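# Clear scrap and straighten jammed billets on a feed ramp

## Task

Short steel bars (billets) are jammed on a feed ramp. Move both scrap pieces, the square block and the six-sided slice, into the scrap tray; a piece may be released as soon as some part of it is inside the tray. At the end every billet must lie straight across the ramp, all side by side in one tight row pressed against the stop. Anything that stays in place only because the robot holds it does not count. Whatever the robot is touching at the end must not sink more than about a fingernail's width once released, or the task fails. Nothing may be knocked or placed off the table.

## Robot and tools

Robot: two Doosan M1013 arms, left_arm and right_arm, each with a Robotiq 2F-140 gripper. Base roots in the scene frame: left_arm (-0.028, +0.639, 0) m, quat_wxyz (+0.995, 0, 0, -0.103); right_arm (-0.029, -0.608, 0) m, quat_wxyz (+0.999, 0, 0, +0.036).

Scene frame: origin on the table top midway between the arms, +x out over the table, +z up, left_arm on the +y side. The arm names do not correspond to image sides. Gripper frame: fingers point along its +z, close along its y. end_effector_position is the point between the pads when shut; closed fingertips reach about 33 mm past it, open ones about 9 mm, and tips advance about 24 mm as the fingers close, so keep that clearance over surfaces. Reported hand positions can be off, more so at long reach.

Joint order, used in every row and every per-joint list: waist (joint_1), wrist pitch (joint_5), forearm roll (joint_4), wrist roll (joint_6), shoulder (joint_2), elbow (joint_3). Stated ranges: waist, shoulder, forearm roll, wrist pitch, wrist roll -6.283 to 6.283 rad; elbow -2.792 to 2.792 rad. Real ends may differ by 0.010 rad.

Row format (shared by execute_actions and move): one flat list of 18 numbers, each in [-1, 1], covering both arms even if one stays still: left_arm's 6 joint values, then its gripper position, force_limit, speed, then the same 9 for right_arm. Joint values are scaled offsets, not poses: 1.0 equals 1.398 rad for waist and shoulder, 2.097 rad for elbow, 2.622 rad for forearm roll, wrist pitch and wrist roll. Gripper position is absolute: +1 fully open (140 mm), about -0.8 where pads touch, -1 closes until blocked. force_limit: -1 about 14 N, 0 about 60 N, +1 about 107 N (parts up to 40 mm wide). speed: -1 about 30 mm/s, 0 about 140, +1 about 250. To keep a gripper unchanged, repeat its previous three numbers; zeros are real commands.

execute_actions(actions): a list of actions; each action is a table of at most 15 rows, one row per 1/30 s control step; if fewer than 15 rows, the last is held to fill 15 steps. Joint offsets in every row are measured from the arm's angles at the start of that action (the first action of a call uses the last reported angles), not from the previous row. An action that would push a joint outward more than 0.010 rad beyond its range is rejected for both arms; a malformed action, or a first action failing that check, rejects the whole call. An empty list just returns state and images.

move(target, speed, blocking): target is one 18-number row; its joint offsets are measured from the Joint positions in the latest result that showed them. Gripper numbers are sent at the start. speed (0.01 to 2 rad/s, default 0.5) caps the joint with the longest way to go; all joints finish together, so the hand follows a curve, lasting 0.5 to 10 s. It does not avoid obstacles or the other arm. Arms are stiff: aiming even slightly beyond a contact can fault. blocking=false returns after 0.5 s; until a result shows the move ended, use wait or stop before other motion. The extra move line reports the ending (done, off_target, moving, held, fault), limits=held or limits=none, and each arm's joint farthest from target.

wait(seconds 0 to 10) lets time pass holding last commands. stop brakes a running move (fingers continue). zoom_image(camera, region [x0, y0, x1, y1] pixels, at most 504x504) enlarges part of a camera's latest frame. read_manual gives licence texts only. finished_scene(scene) ends the current scene with its number; irreversible.

Cameras: cam_head_left, cam_head_right, cam_high, cam_low (896x504), cam_left_wrist, cam_right_wrist (504x504 fisheye). Calibration (K, distortion, T_world_to_cam) is given; fixed cameras may be off by a couple of degrees and millimetres.

Results: per-arm end_effector_position (m), end_effector_quat_wxyz, linear and angular velocities; Joint positions, Joint velocities, Joint targets (what joints are currently driven to), joint torques (offset and noisy). object_status: 0 moving, 1 blocked while opening, 2 blocked while closing (a grip), 3 reached target or pads met. position_measured is in counts: 3 open, 230 pads met. To squeeze harder while status is 2, raise force_limit and switch position between -1 and -0.98. Lines: "joint sent to its limit", "joint command not followed" (clearance check altered joint targets), MOTOR HOT, OVER-TEMPERATURE FAULT.

Motion limits: joint targets rise no faster than 2.09 rad/s (waist, shoulder), 3.14 (elbow), 3.93 (wrist joints), reaching that rate after 0.3 s. Each step a target may lead its measured angle by at most 0.456 rad (waist, shoulder), 0.683 (elbow), 0.854 (wrist joints), and targets placing the gripper over 70 mm from its measured spot are scaled back; big motions need several actions.

Avoid: contact torque at load limits (waist, shoulder 306 N m; elbow 144; wrist joints 40.5) or an external force of 144 N stops that arm 10 s. Do not let the arms collide or press each other. Do not drop, slam or shove parts, or knock anything off the table. Held parts may be briefly tugged, and loose parts pushed, by outside disturbances. Before ending, release everything and make sure nothing the robot touches sags once free.

Each tool is called after "Call:" as name([rows], argument=value, ...), one row to a line, values as JSON.

## Session

I'll start by looking at the current state of the scene.

Call:
execute_actions(actions=[])

Scene clock: 0.00 s.
left_arm: end_effector_position=(+0.8837, +0.8227, +0.3072) position_measured=3 object_status=3 end_effector_quat_wxyz=(+0.172, -0.566, +0.802, -0.087) end_effector_velocity=(-0.001, +0.002, -0.001) end_effector_angular_velocity=(-0.000, +0.002, +0.002) | right_arm: end_effector_position=(+0.4680, +0.0669, +0.2863) position_measured=3 object_status=3 end_effector_quat_wxyz=(+0.070, +0.879, -0.406, +0.239) end_effector_velocity=(-0.000, -0.000, -0.000) end_effector_angular_velocity=(-0.000, +0.000, -0.001)
Joint names: [waist, wrist pitch, forearm roll, wrist roll, shoulder, elbow]
Joint positions: left_arm=[ 0.371  0.998 -0.008  3.651  0.422  1.334] | right_arm=[ 1.01   1.509 -0.49   3.581  0.536  1.229]
Joint velocities: left_arm=[ 0.002  0.001  0.     0.    -0.     0.001] | right_arm=[-0.     0.001  0.     0.001 -0.     0.   ]
Joint torques (N m, as the joint torque sensors report them, + toward a larger angle): no reading
Joint targets: left_arm=[0.371 0.998 -0.008 3.651 0.422 1.334] | right_arm=[1.010 1.509 -0.490 3.581 0.536 1.229]

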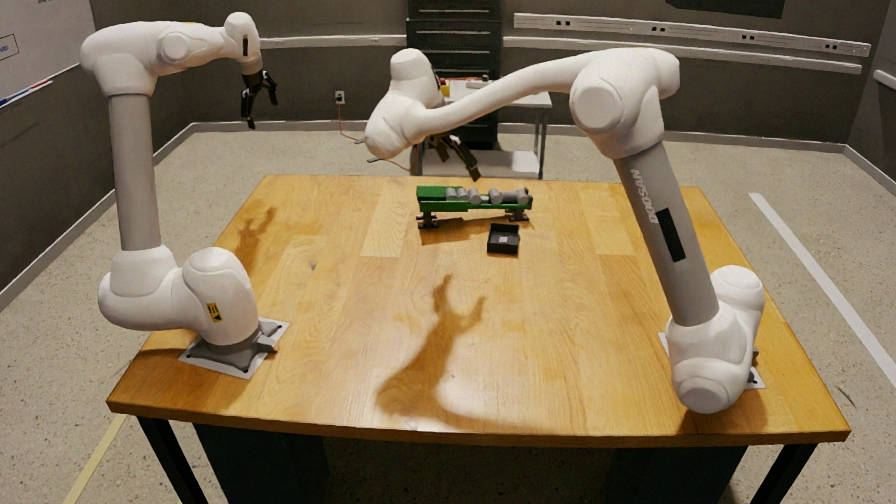

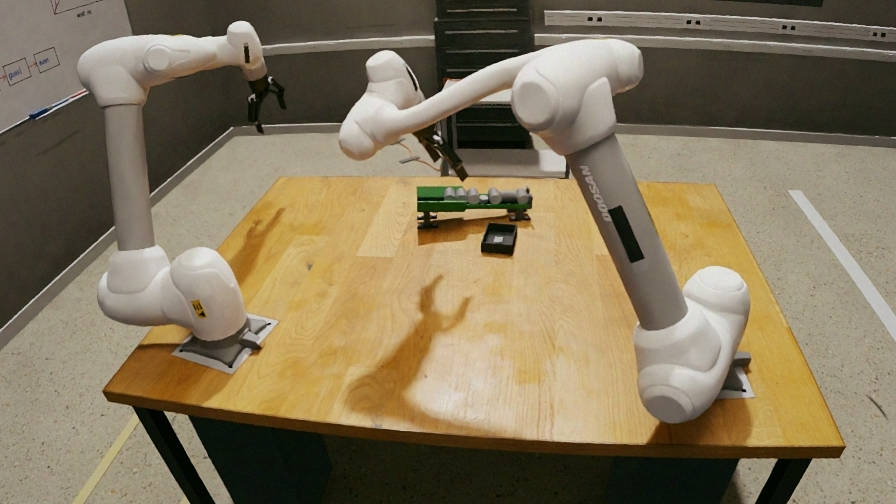

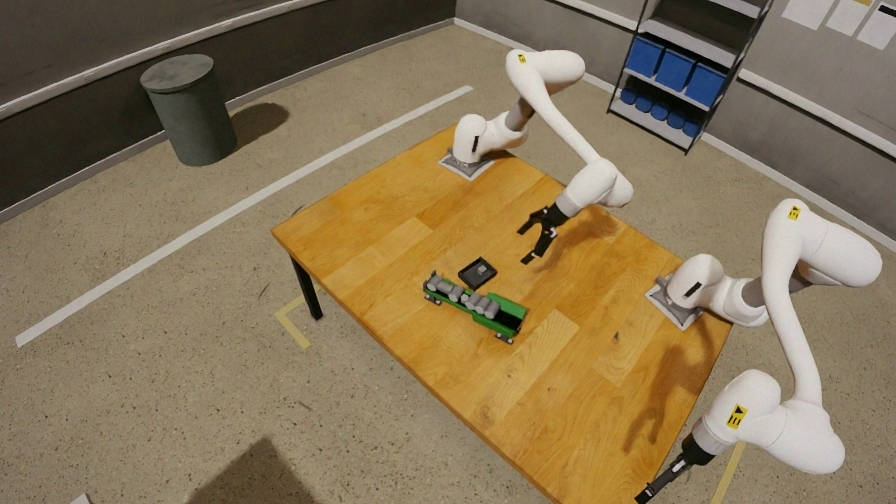

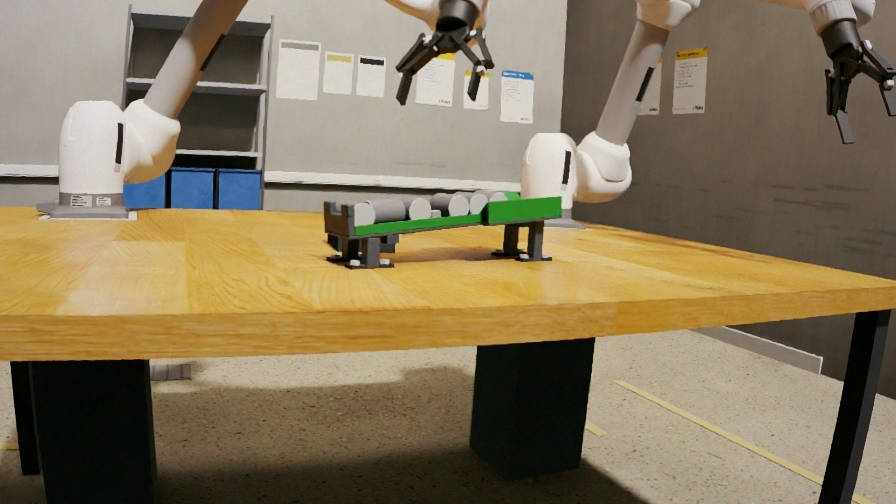

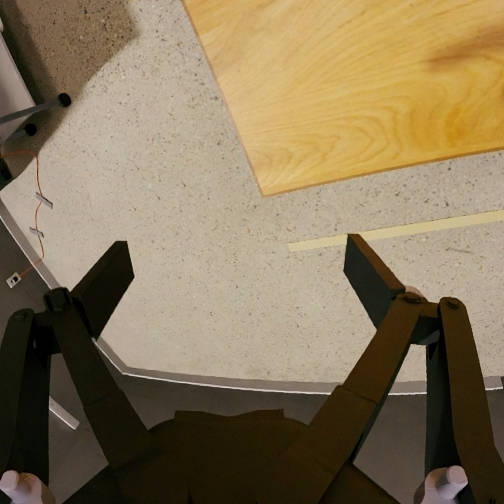

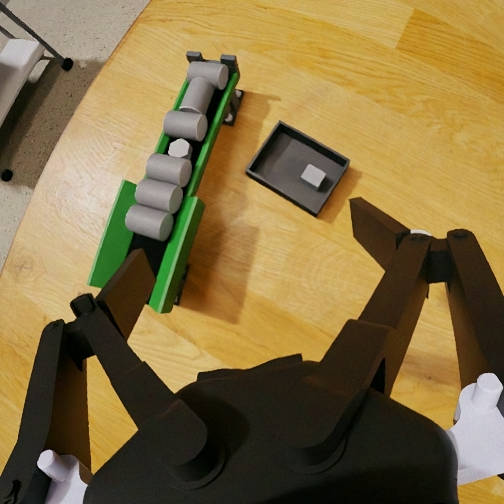

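Call:
zoom_image(camera="cam_right_wrist", region=[80, 40, 360, 320])

Call:
zoom_image(camera="cam_head_left", region=[400, 170, 550, 265])

Call:
zoom_image(camera="cam_low", region=[310, 170, 590, 280])

Call:
zoom_image(camera="cam_high", region=[410, 245, 540, 355])

Region (80, 40, 360, 320) of cam_right_wrist's 504x504 image, scaled by 1.800, with more detail than that image has.

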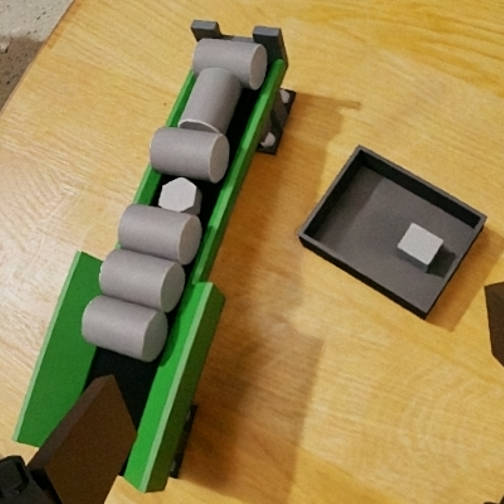

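Region (400, 170, 550, 265) of cam_head_left's 896x504 image, scaled by 3.360, with more detail than that image has; it fills the top 319 rows of this view, and the rest is white.

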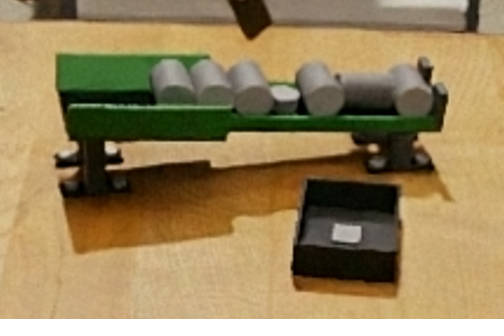

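Region (310, 170, 590, 280) of cam_low's 896x504 image, scaled by 1.800, with more detail than that image has; it fills the top 198 rows of this view, and the rest is white.

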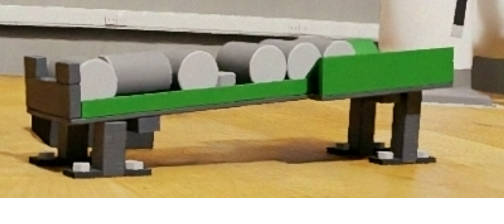

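Region (410, 245, 540, 355) of cam_high's 896x504 image, scaled by 3.877, with more detail than that image has; it fills the top 426 rows of this view, and the rest is white.

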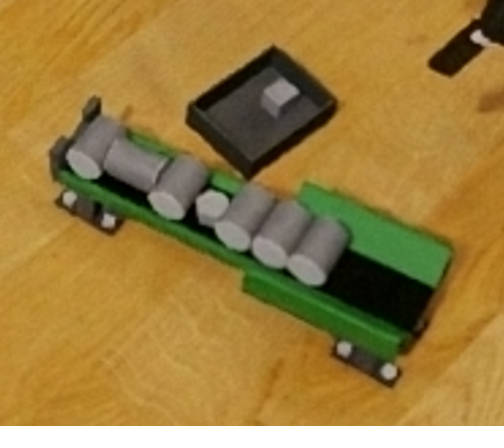

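Call:
zoom_image(camera="cam_low", region=[320, 185, 460, 245])

Call:
zoom_image(camera="cam_low", region=[420, 180, 570, 240])

Call:
zoom_image(camera="cam_right_wrist", region=[130, 45, 260, 195])

Region (320, 185, 460, 245) of cam_low's 896x504 image, scaled by 3.600, with more detail than that image has; it fills the top 216 rows of this view, and the rest is white.

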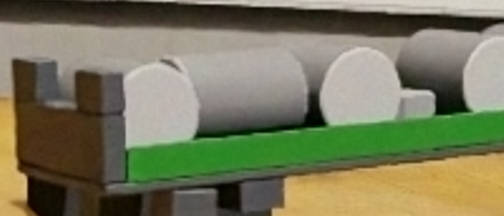

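Region (420, 180, 570, 240) of cam_low's 896x504 image, scaled by 3.360, with more detail than that image has; it fills the top 202 rows of this view, and the rest is white.

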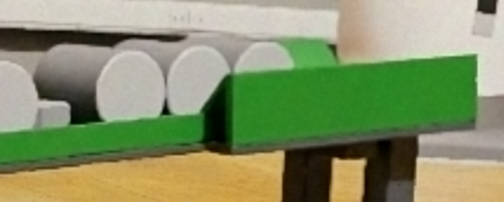

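Region (130, 45, 260, 195) of cam_right_wrist's 504x504 image, scaled by 3.360, with more detail than that image has; it fills the left 437 columns of this view, and the rest is white.

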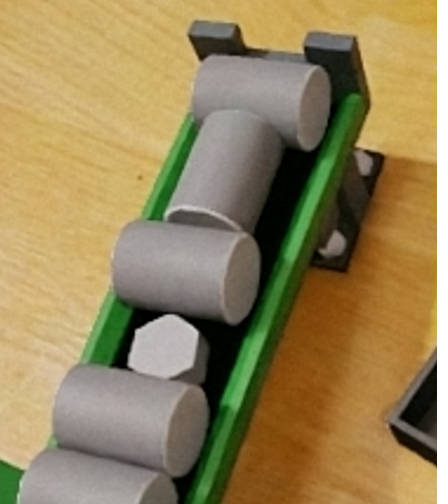

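Call:
move(target=[0,0,0,0,0,0,1,0,0,-0.2959,-0.0501,0.1869,0.0072,0.0548,-0.0371,1,0,0], speed=0.6)

Scene clock: 121.27 s.
left_arm: end_effector_position=(+0.8837, +0.8227, +0.3072) position_measured=3 object_status=3 end_effector_quat_wxyz=(+0.172, -0.566, +0.802, -0.087) end_effector_velocity=(-0.001, +0.001, -0.001) end_effector_angular_velocity=(-0.001, +0.002, +0.002) | right_arm: end_effector_position=(+0.6604, -0.0198, +0.2201) position_measured=3 object_status=3 end_effector_quat_wxyz=(-0.000, +0.777, -0.629, -0.000) end_effector_velocity=(-0.000, -0.001, -0.001) end_effector_angular_velocity=(-0.001, +0.003, -0.003)
Joint names: [waist, wrist pitch, forearm roll, wrist roll, shoulder, elbow]
Joint positions: left_arm=[ 0.371  0.998 -0.008  3.651  0.422  1.334] | right_arm=[0.597 1.377 0.    3.6   0.613 1.151]
Joint velocities: left_arm=[ 0.002  0.001 -0.001 -0.     0.     0.   ] | right_arm=[-0.001  0.001  0.001  0.001  0.     0.002]
Joint torques (N m, as the joint torque sensors report them, + toward a larger angle): left_arm=[ -2.13  -1.51   4.58   1.04 -91.11 -41.87] | right_arm=[   4.08    0.01    4.59   -0.52 -105.56  -39.36]
Joint targets: left_arm=[0.371 0.998 -0.008 3.651 0.422 1.334] | right_arm=[0.596 1.377 0.000 3.600 0.613 1.151]
move: done; limits=none; left_arm: farthest joint: the waist, 0.000 radians from its target (0.000 radians at the start); right_arm: farthest joint: the waist, 0.000 radians from its target (0.414 radians at the start)
camera_calibration (this result's frames):
cam_left_wrist: T_world_to_cam=[[-0.875541, 0.371056, -0.309428, 0.557432], [0.136562, 0.804391, 0.578192, -0.956505], [0.463443, 0.463974, -0.754949, -0.37445], [0, 0, 0, 1]] pos_world=[0.792212, 0.736301, 0.442837]
cam_right_wrist: T_world_to_cam=[[-0.999579, 0.0102213, 0.0271564, 0.649818], [0.020084, 0.919197, 0.393285, -0.0828862], [-0.0209422, 0.393665, -0.919015, 0.411464], [0, 0, 0, 1]] pos_world=[0.659826, -0.0924322, 0.393093]

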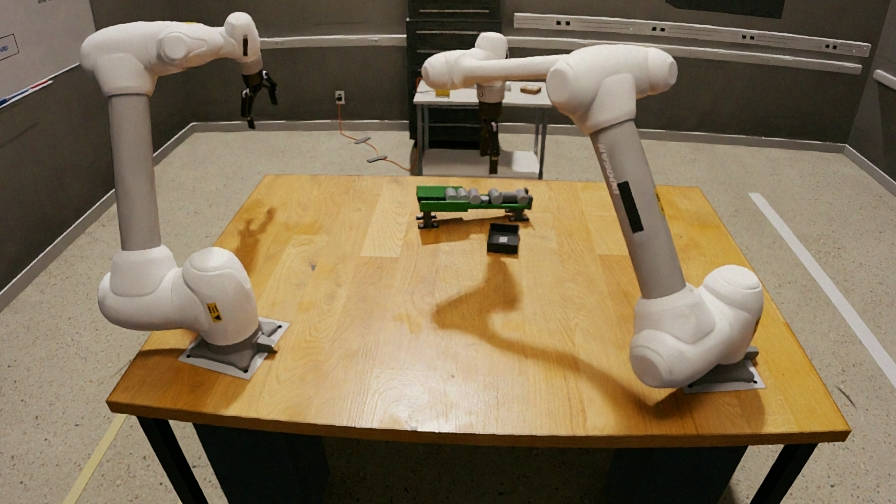

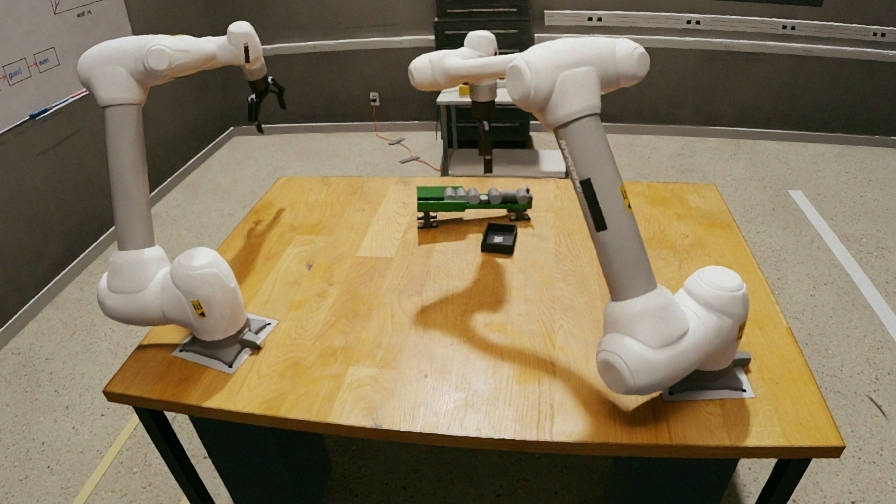

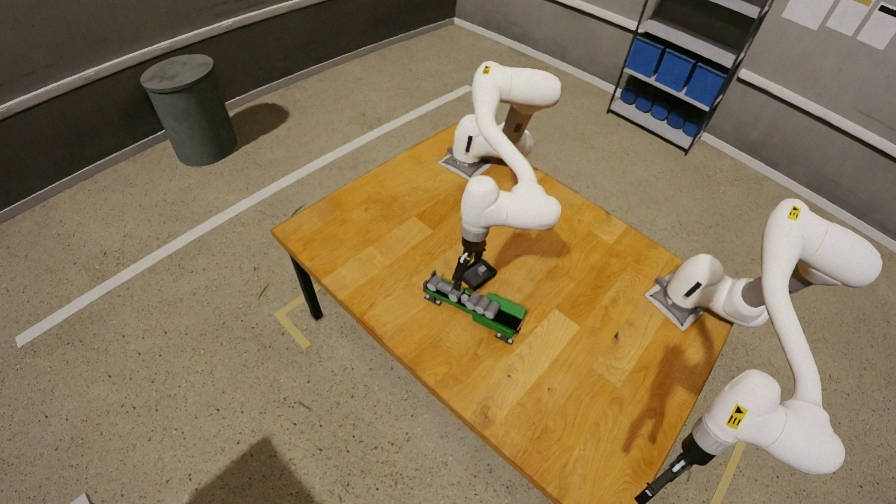

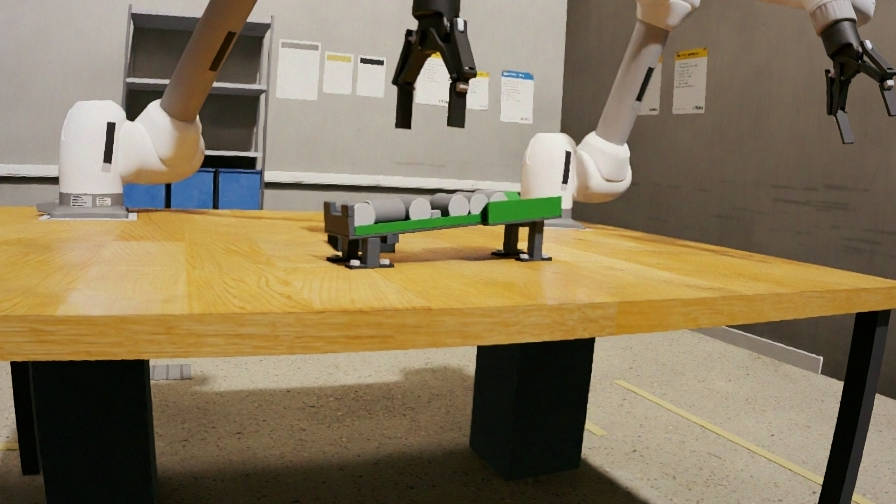

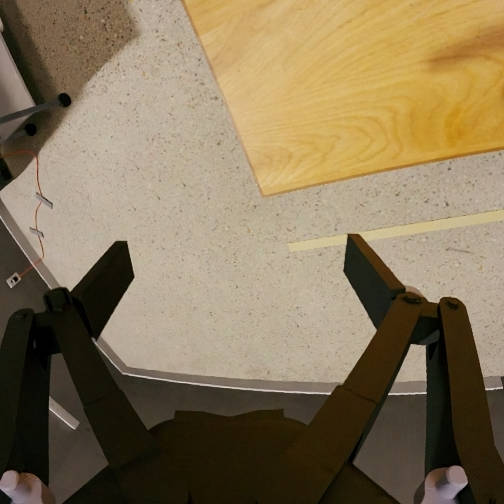

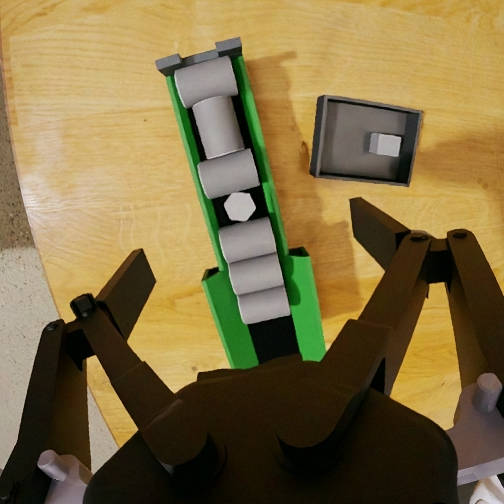

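Call:
zoom_image(camera="cam_right_wrist", region=[150, 30, 290, 170])

Call:
zoom_image(camera="cam_right_wrist", region=[180, 140, 320, 280])

Call:
zoom_image(camera="cam_right_wrist", region=[190, 235, 340, 385])

Call:
zoom_image(camera="cam_right_wrist", region=[295, 80, 435, 220])

Region (150, 30, 290, 170) of cam_right_wrist's 504x504 image, scaled by 3.600, with more detail than that image has.

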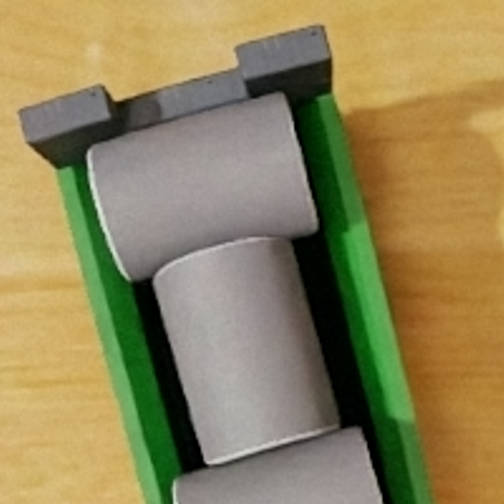

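Region (180, 140, 320, 280) of cam_right_wrist's 504x504 image, scaled by 3.600, with more detail than that image has.

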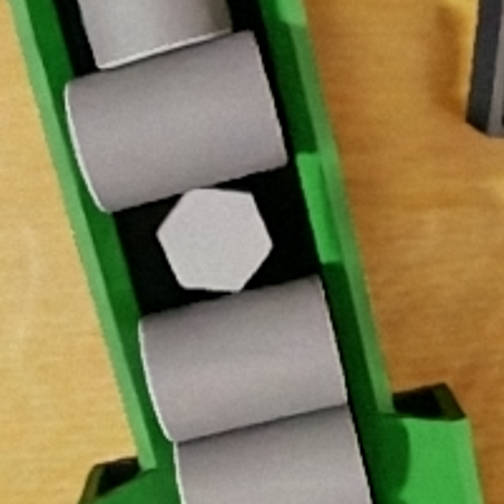

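Region (190, 235, 340, 385) of cam_right_wrist's 504x504 image, scaled by 3.360, with more detail than that image has.

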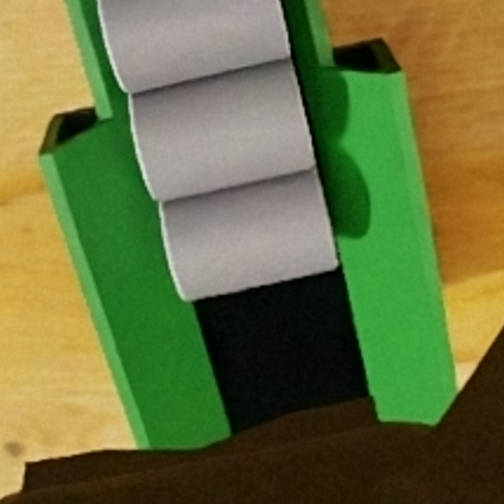

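Region (295, 80, 435, 220) of cam_right_wrist's 504x504 image, scaled by 3.600, with more detail than that image has.

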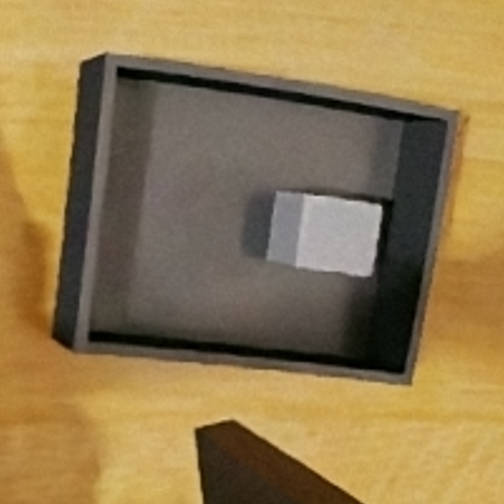

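Call:
zoom_image(camera="cam_right_wrist", region=[90, 230, 190, 330])

Call:
zoom_image(camera="cam_right_wrist", region=[330, 180, 430, 280])

Call:
zoom_image(camera="cam_low", region=[320, 90, 520, 280])

Region (90, 230, 190, 330) of cam_right_wrist's 504x504 image, scaled by 5.040, with more detail than that image has.

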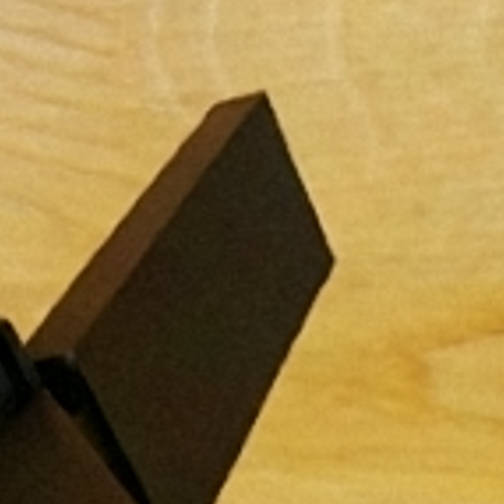

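Region (330, 180, 430, 280) of cam_right_wrist's 504x504 image, scaled by 5.040, with more detail than that image has.

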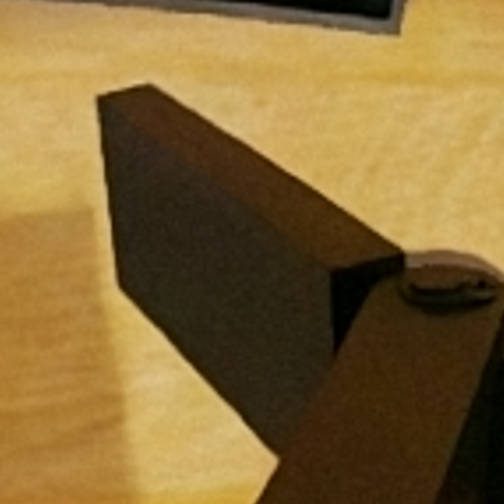

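Region (320, 90, 520, 280) of cam_low's 896x504 image, scaled by 2.520, with more detail than that image has; it fills the top 479 rows of this view, and the rest is white.

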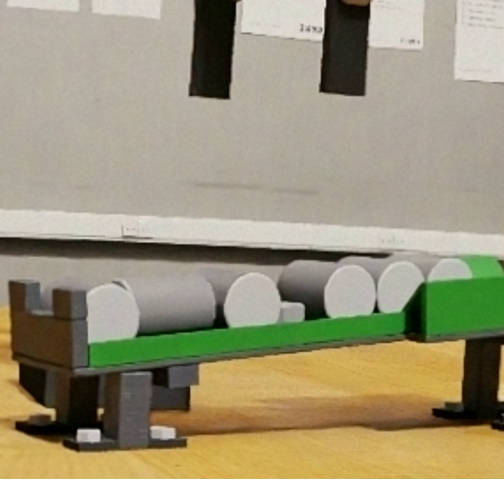

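Call:
move(target=[0,0,0,0,0,0,1,0,0,0.0030,-0.0363,0,0.0016,0.03576,0.02154,-0.27,0,0.5], speed=0.2)

Scene clock: 242.07 s.
left_arm: end_effector_position=(+0.8837, +0.8227, +0.3072) position_measured=3 object_status=3 end_effector_quat_wxyz=(+0.172, -0.566, +0.802, -0.087) end_effector_velocity=(-0.001, +0.001, -0.000) end_effector_angular_velocity=(+0.000, +0.001, +0.001) | right_arm: end_effector_position=(+0.6675, -0.0092, +0.1500) position_measured=163 object_status=3 end_effector_quat_wxyz=(-0.000, +0.777, -0.629, -0.000) end_effector_velocity=(-0.001, -0.001, -0.001) end_effector_angular_velocity=(-0.001, +0.002, +0.000)
Joint names: [waist, wrist pitch, forearm roll, wrist roll, shoulder, elbow]
Joint positions: left_arm=[ 0.371  0.998 -0.008  3.651  0.422  1.334] | right_arm=[0.601 1.282 0.    3.604 0.663 1.196]
Joint velocities: left_arm=[ 0.001  0.     0.     0.    -0.     0.   ] | right_arm=[-0.     0.001  0.    -0.001  0.     0.001]
Joint torques (N m, as the joint torque sensors report them, + toward a larger angle): left_arm=[ -2.51  -1.57   4.42   0.84 -90.52 -41.63] | right_arm=[   2.16    0.07    4.38   -0.37 -108.56  -38.24]
Joint targets: left_arm=[0.371 0.998 -0.008 3.651 0.422 1.334] | right_arm=[0.601 1.282 0.000 3.604 0.663 1.196]
move: done; limits=none; left_arm: farthest joint: the waist, 0.000 radians from its target (0.000 radians at the start); right_arm: farthest joint: the waist, 0.000 radians from its target (0.005 radians at the start)
camera_calibration (this result's frames):
cam_left_wrist: T_world_to_cam=[[-0.875541, 0.371056, -0.309429, 0.557431], [0.136562, 0.804391, 0.578192, -0.956505], [0.463443, 0.463974, -0.754949, -0.374451], [0, 0, 0, 1]] pos_world=[0.792213, 0.736301, 0.442837]
cam_right_wrist: T_world_to_cam=[[-0.999579, 0.01028, 0.0271334, 0.658726], [0.0201312, 0.919155, 0.393382, -0.0652166], [-0.0208958, 0.393763, -0.918975, 0.343081], [0, 0, 0, 1]] pos_world=[0.66693, -0.0819199, 0.323064]

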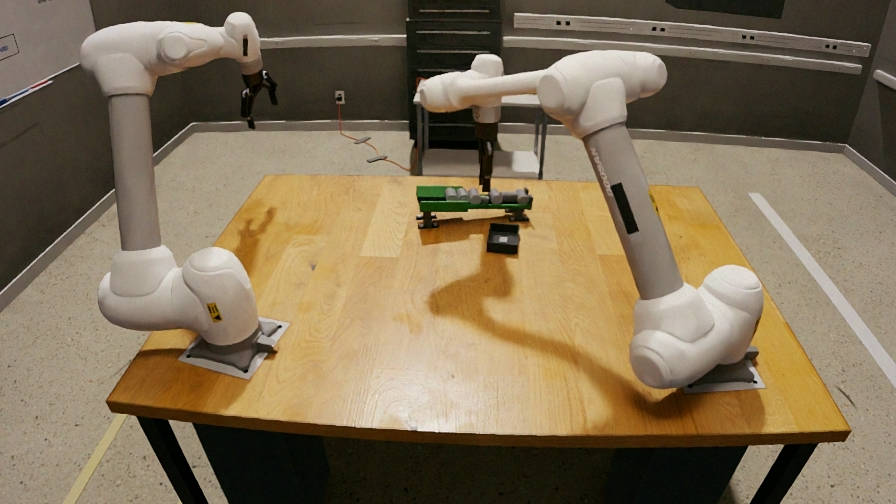

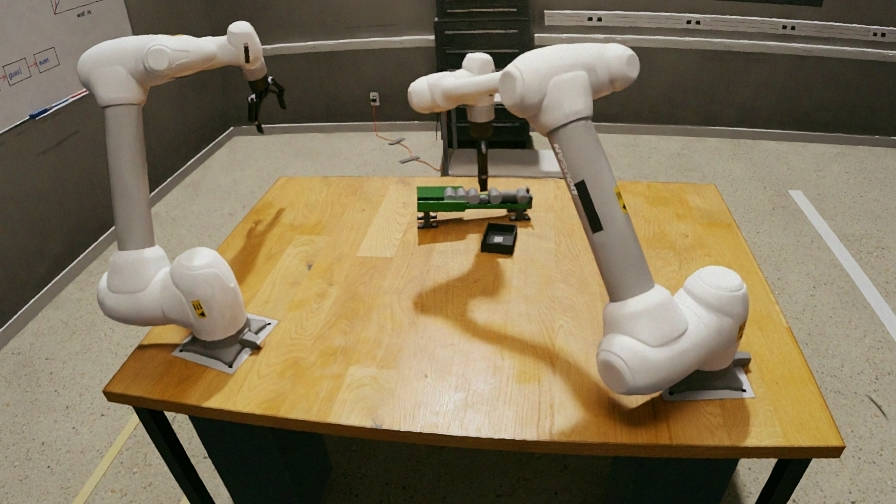

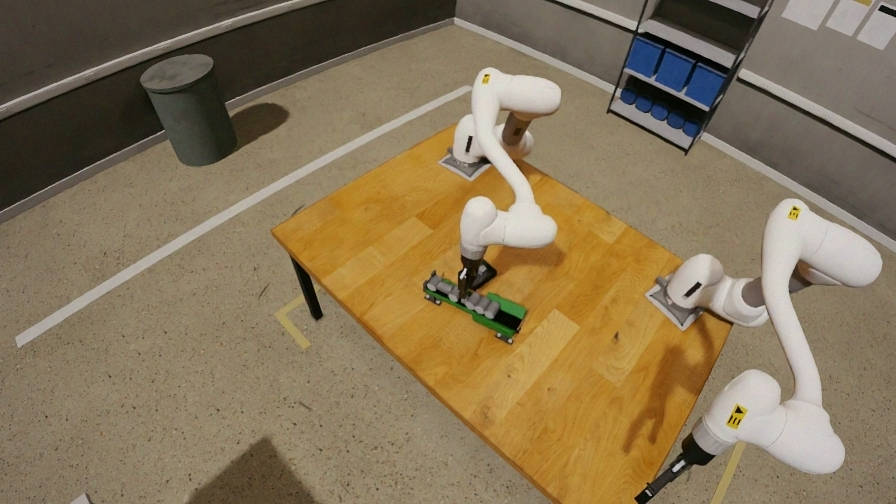

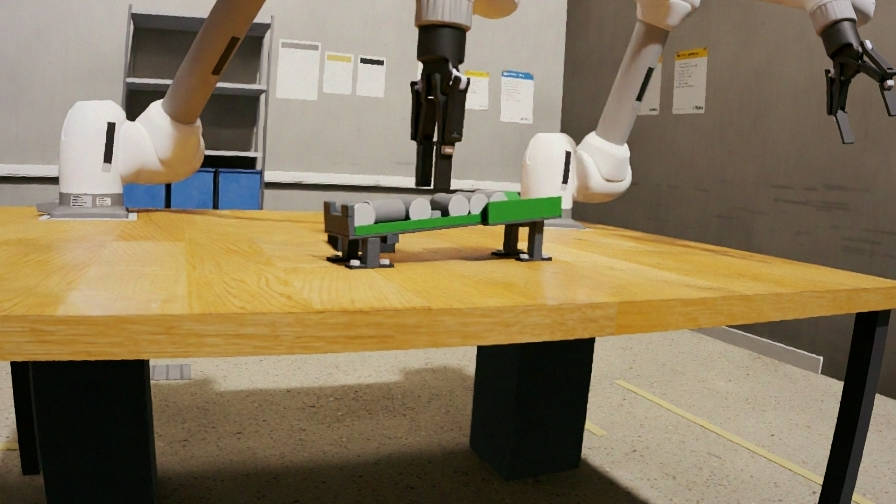

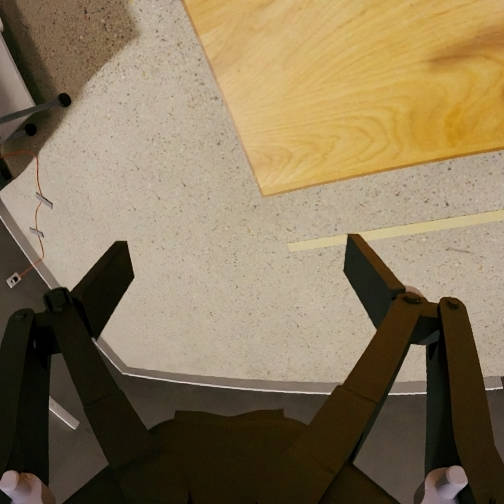

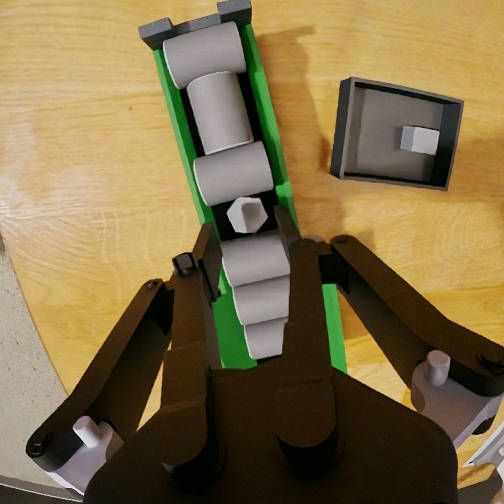

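Call:
zoom_image(camera="cam_right_wrist", region=[185, 160, 305, 280])

Call:
zoom_image(camera="cam_low", region=[390, 160, 490, 240])

Call:
zoom_image(camera="cam_head_right", region=[440, 160, 540, 230])

Region (185, 160, 305, 280) of cam_right_wrist's 504x504 image, scaled by 4.200, with more detail than that image has.

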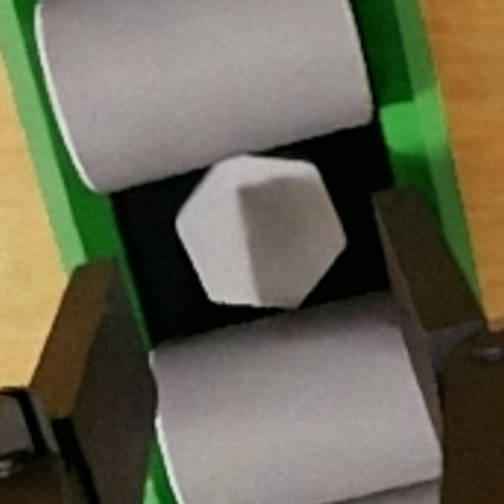

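Region (390, 160, 490, 240) of cam_low's 896x504 image, scaled by 5.040, with more detail than that image has; it fills the top 403 rows of this view, and the rest is white.

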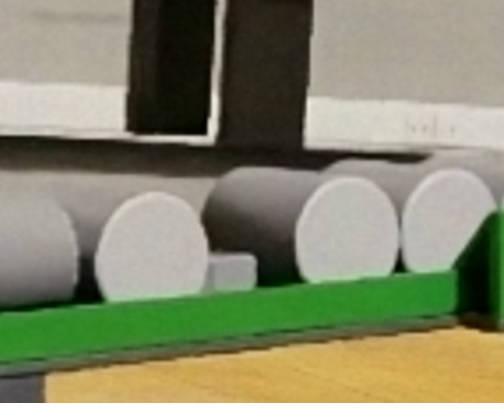

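Region (440, 160, 540, 230) of cam_head_right's 896x504 image, scaled by 5.040, with more detail than that image has; it fills the top 353 rows of this view, and the rest is white.

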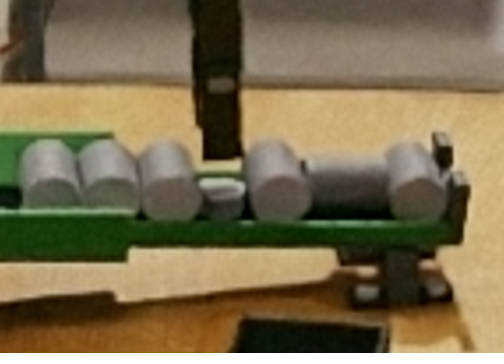

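Call:
move(target=[0,0,0,0,0,0,1,0,0,-0.00053,-0.02431,0,-0.00028,0.01515,0.02030,-0.315,0,0.5], speed=0.07)

Scene clock: 295.20 s.
left_arm: end_effector_position=(+0.8837, +0.8227, +0.3072) position_measured=3 object_status=3 end_effector_quat_wxyz=(+0.172, -0.566, +0.802, -0.087) end_effector_velocity=(-0.000, +0.000, +0.000) end_effector_angular_velocity=(+0.000, +0.001, +0.000) | right_arm: end_effector_position=(+0.6673, -0.0104, +0.1080) position_measured=169 object_status=3 end_effector_quat_wxyz=(-0.000, +0.777, -0.629, -0.000) end_effector_velocity=(-0.000, -0.000, +0.001) end_effector_angular_velocity=(-0.000, +0.001, +0.000)
Joint names: [waist, wrist pitch, forearm roll, wrist roll, shoulder, elbow]
Joint positions: left_arm=[ 0.371  0.998 -0.008  3.651  0.422  1.334] | right_arm=[0.6   1.218 0.    3.604 0.684 1.239]
Joint velocities: left_arm=[ 0.     0.001  0.     0.    -0.    -0.   ] | right_arm=[-0.     0.002  0.    -0.    -0.    -0.001]
Joint torques (N m, as the joint torque sensors report them, + toward a larger angle): left_arm=[ -3.01  -1.47   4.45   0.92 -91.53 -42.  ] | right_arm=[   2.29    0.04    4.3    -0.38 -109.18  -37.44]
Joint targets: left_arm=[0.371 0.998 -0.008 3.651 0.422 1.334] | right_arm=[0.600 1.218 0.000 3.604 0.684 1.239]
move: done; limits=none; left_arm: farthest joint: the waist, 0.000 radians from its target (0.000 radians at the start); right_arm: farthest joint: the waist, 0.000 radians from its target (0.000 radians at the start)
camera_calibration (this result's frames):
cam_left_wrist: T_world_to_cam=[[-0.875541, 0.371056, -0.309428, 0.557431], [0.136562, 0.804391, 0.578192, -0.956505], [0.463443, 0.463974, -0.754949, -0.374451], [0, 0, 0, 1]] pos_world=[0.792213, 0.736301, 0.442837]
cam_right_wrist: T_world_to_cam=[[-0.99958, 0.0102874, 0.0270771, 0.659611], [0.0201146, 0.919178, 0.393328, -0.0476509], [-0.0208424, 0.393708, -0.918999, 0.304895], [0, 0, 0, 1]] pos_world=[0.666647, -0.0830257, 0.281081]

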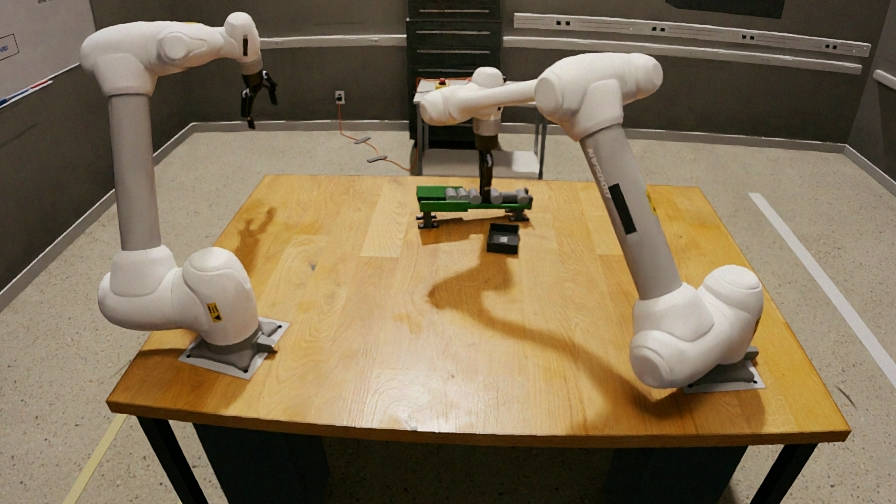

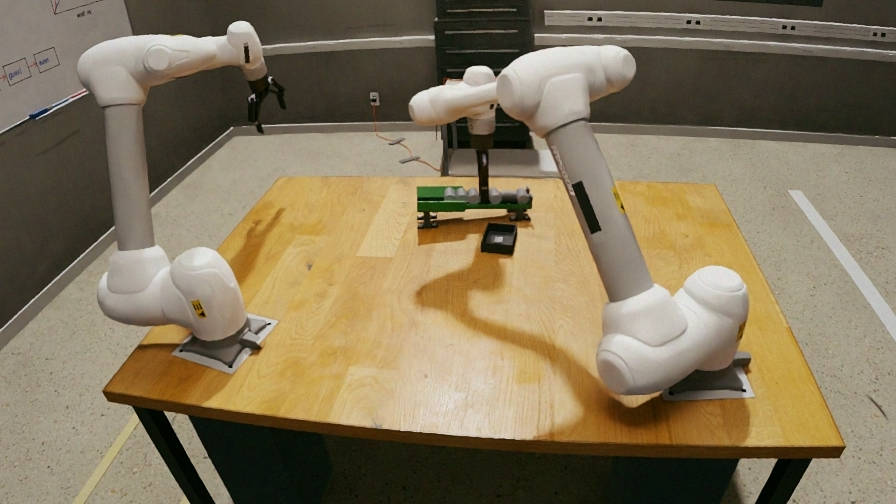

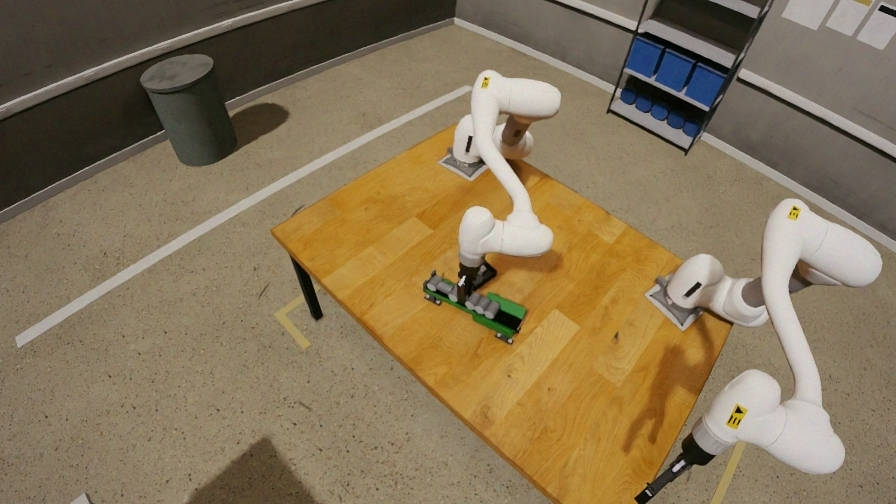

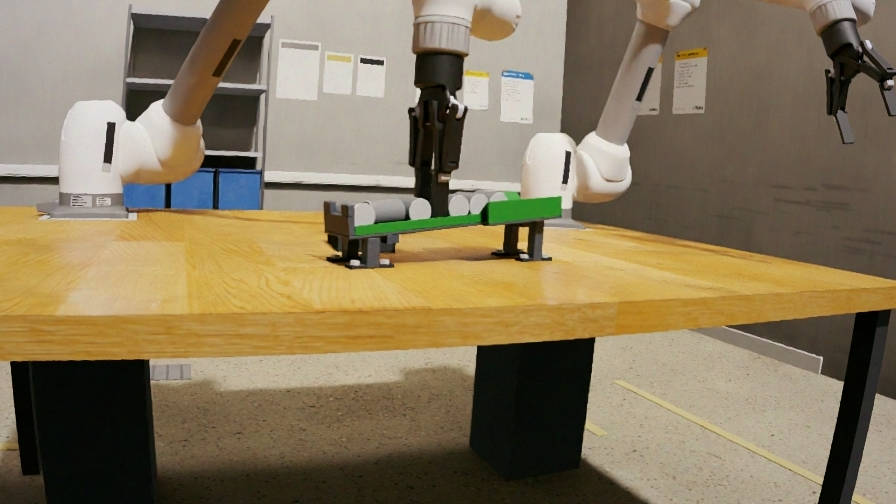

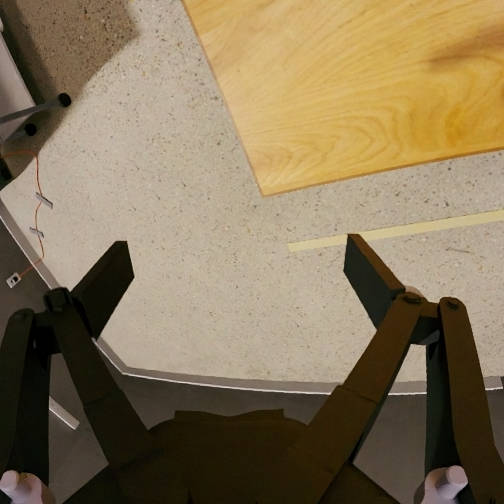

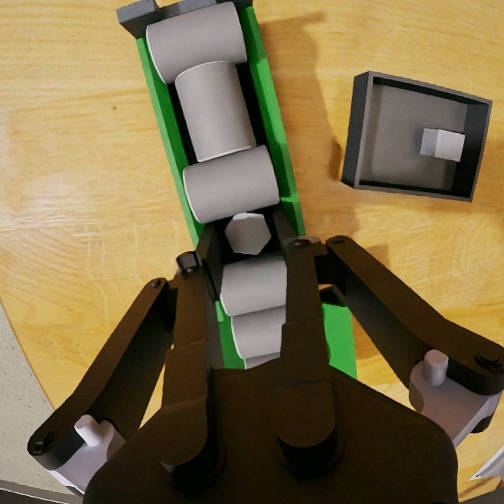

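Call:
zoom_image(camera="cam_right_wrist", region=[185, 170, 305, 290])

Call:
zoom_image(camera="cam_low", region=[390, 160, 490, 240])

Call:
zoom_image(camera="cam_head_right", region=[445, 165, 525, 225])

Region (185, 170, 305, 290) of cam_right_wrist's 504x504 image, scaled by 4.200, with more detail than that image has.

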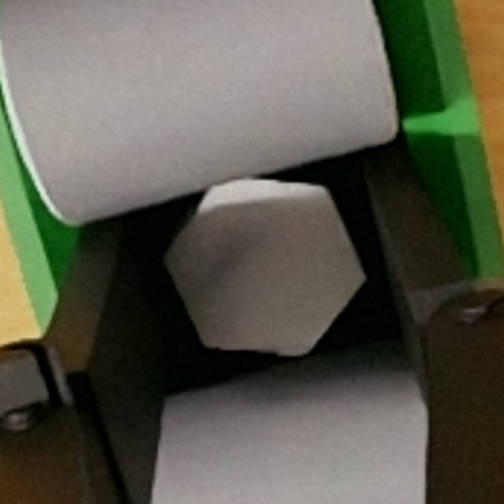

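Region (390, 160, 490, 240) of cam_low's 896x504 image, scaled by 5.040, with more detail than that image has; it fills the top 403 rows of this view, and the rest is white.

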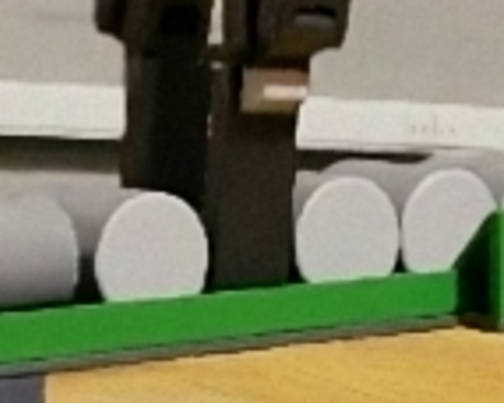

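Region (445, 165, 525, 225) of cam_head_right's 896x504 image, scaled by 6.300, with more detail than that image has; it fills the top 378 rows of this view, and the rest is white.

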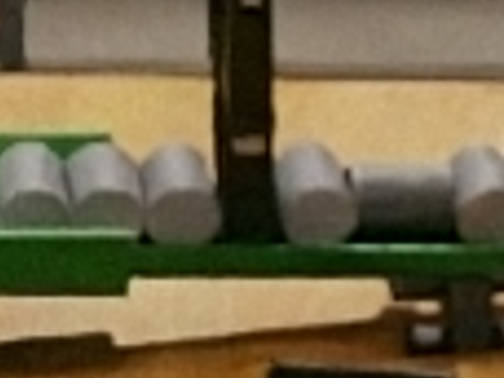

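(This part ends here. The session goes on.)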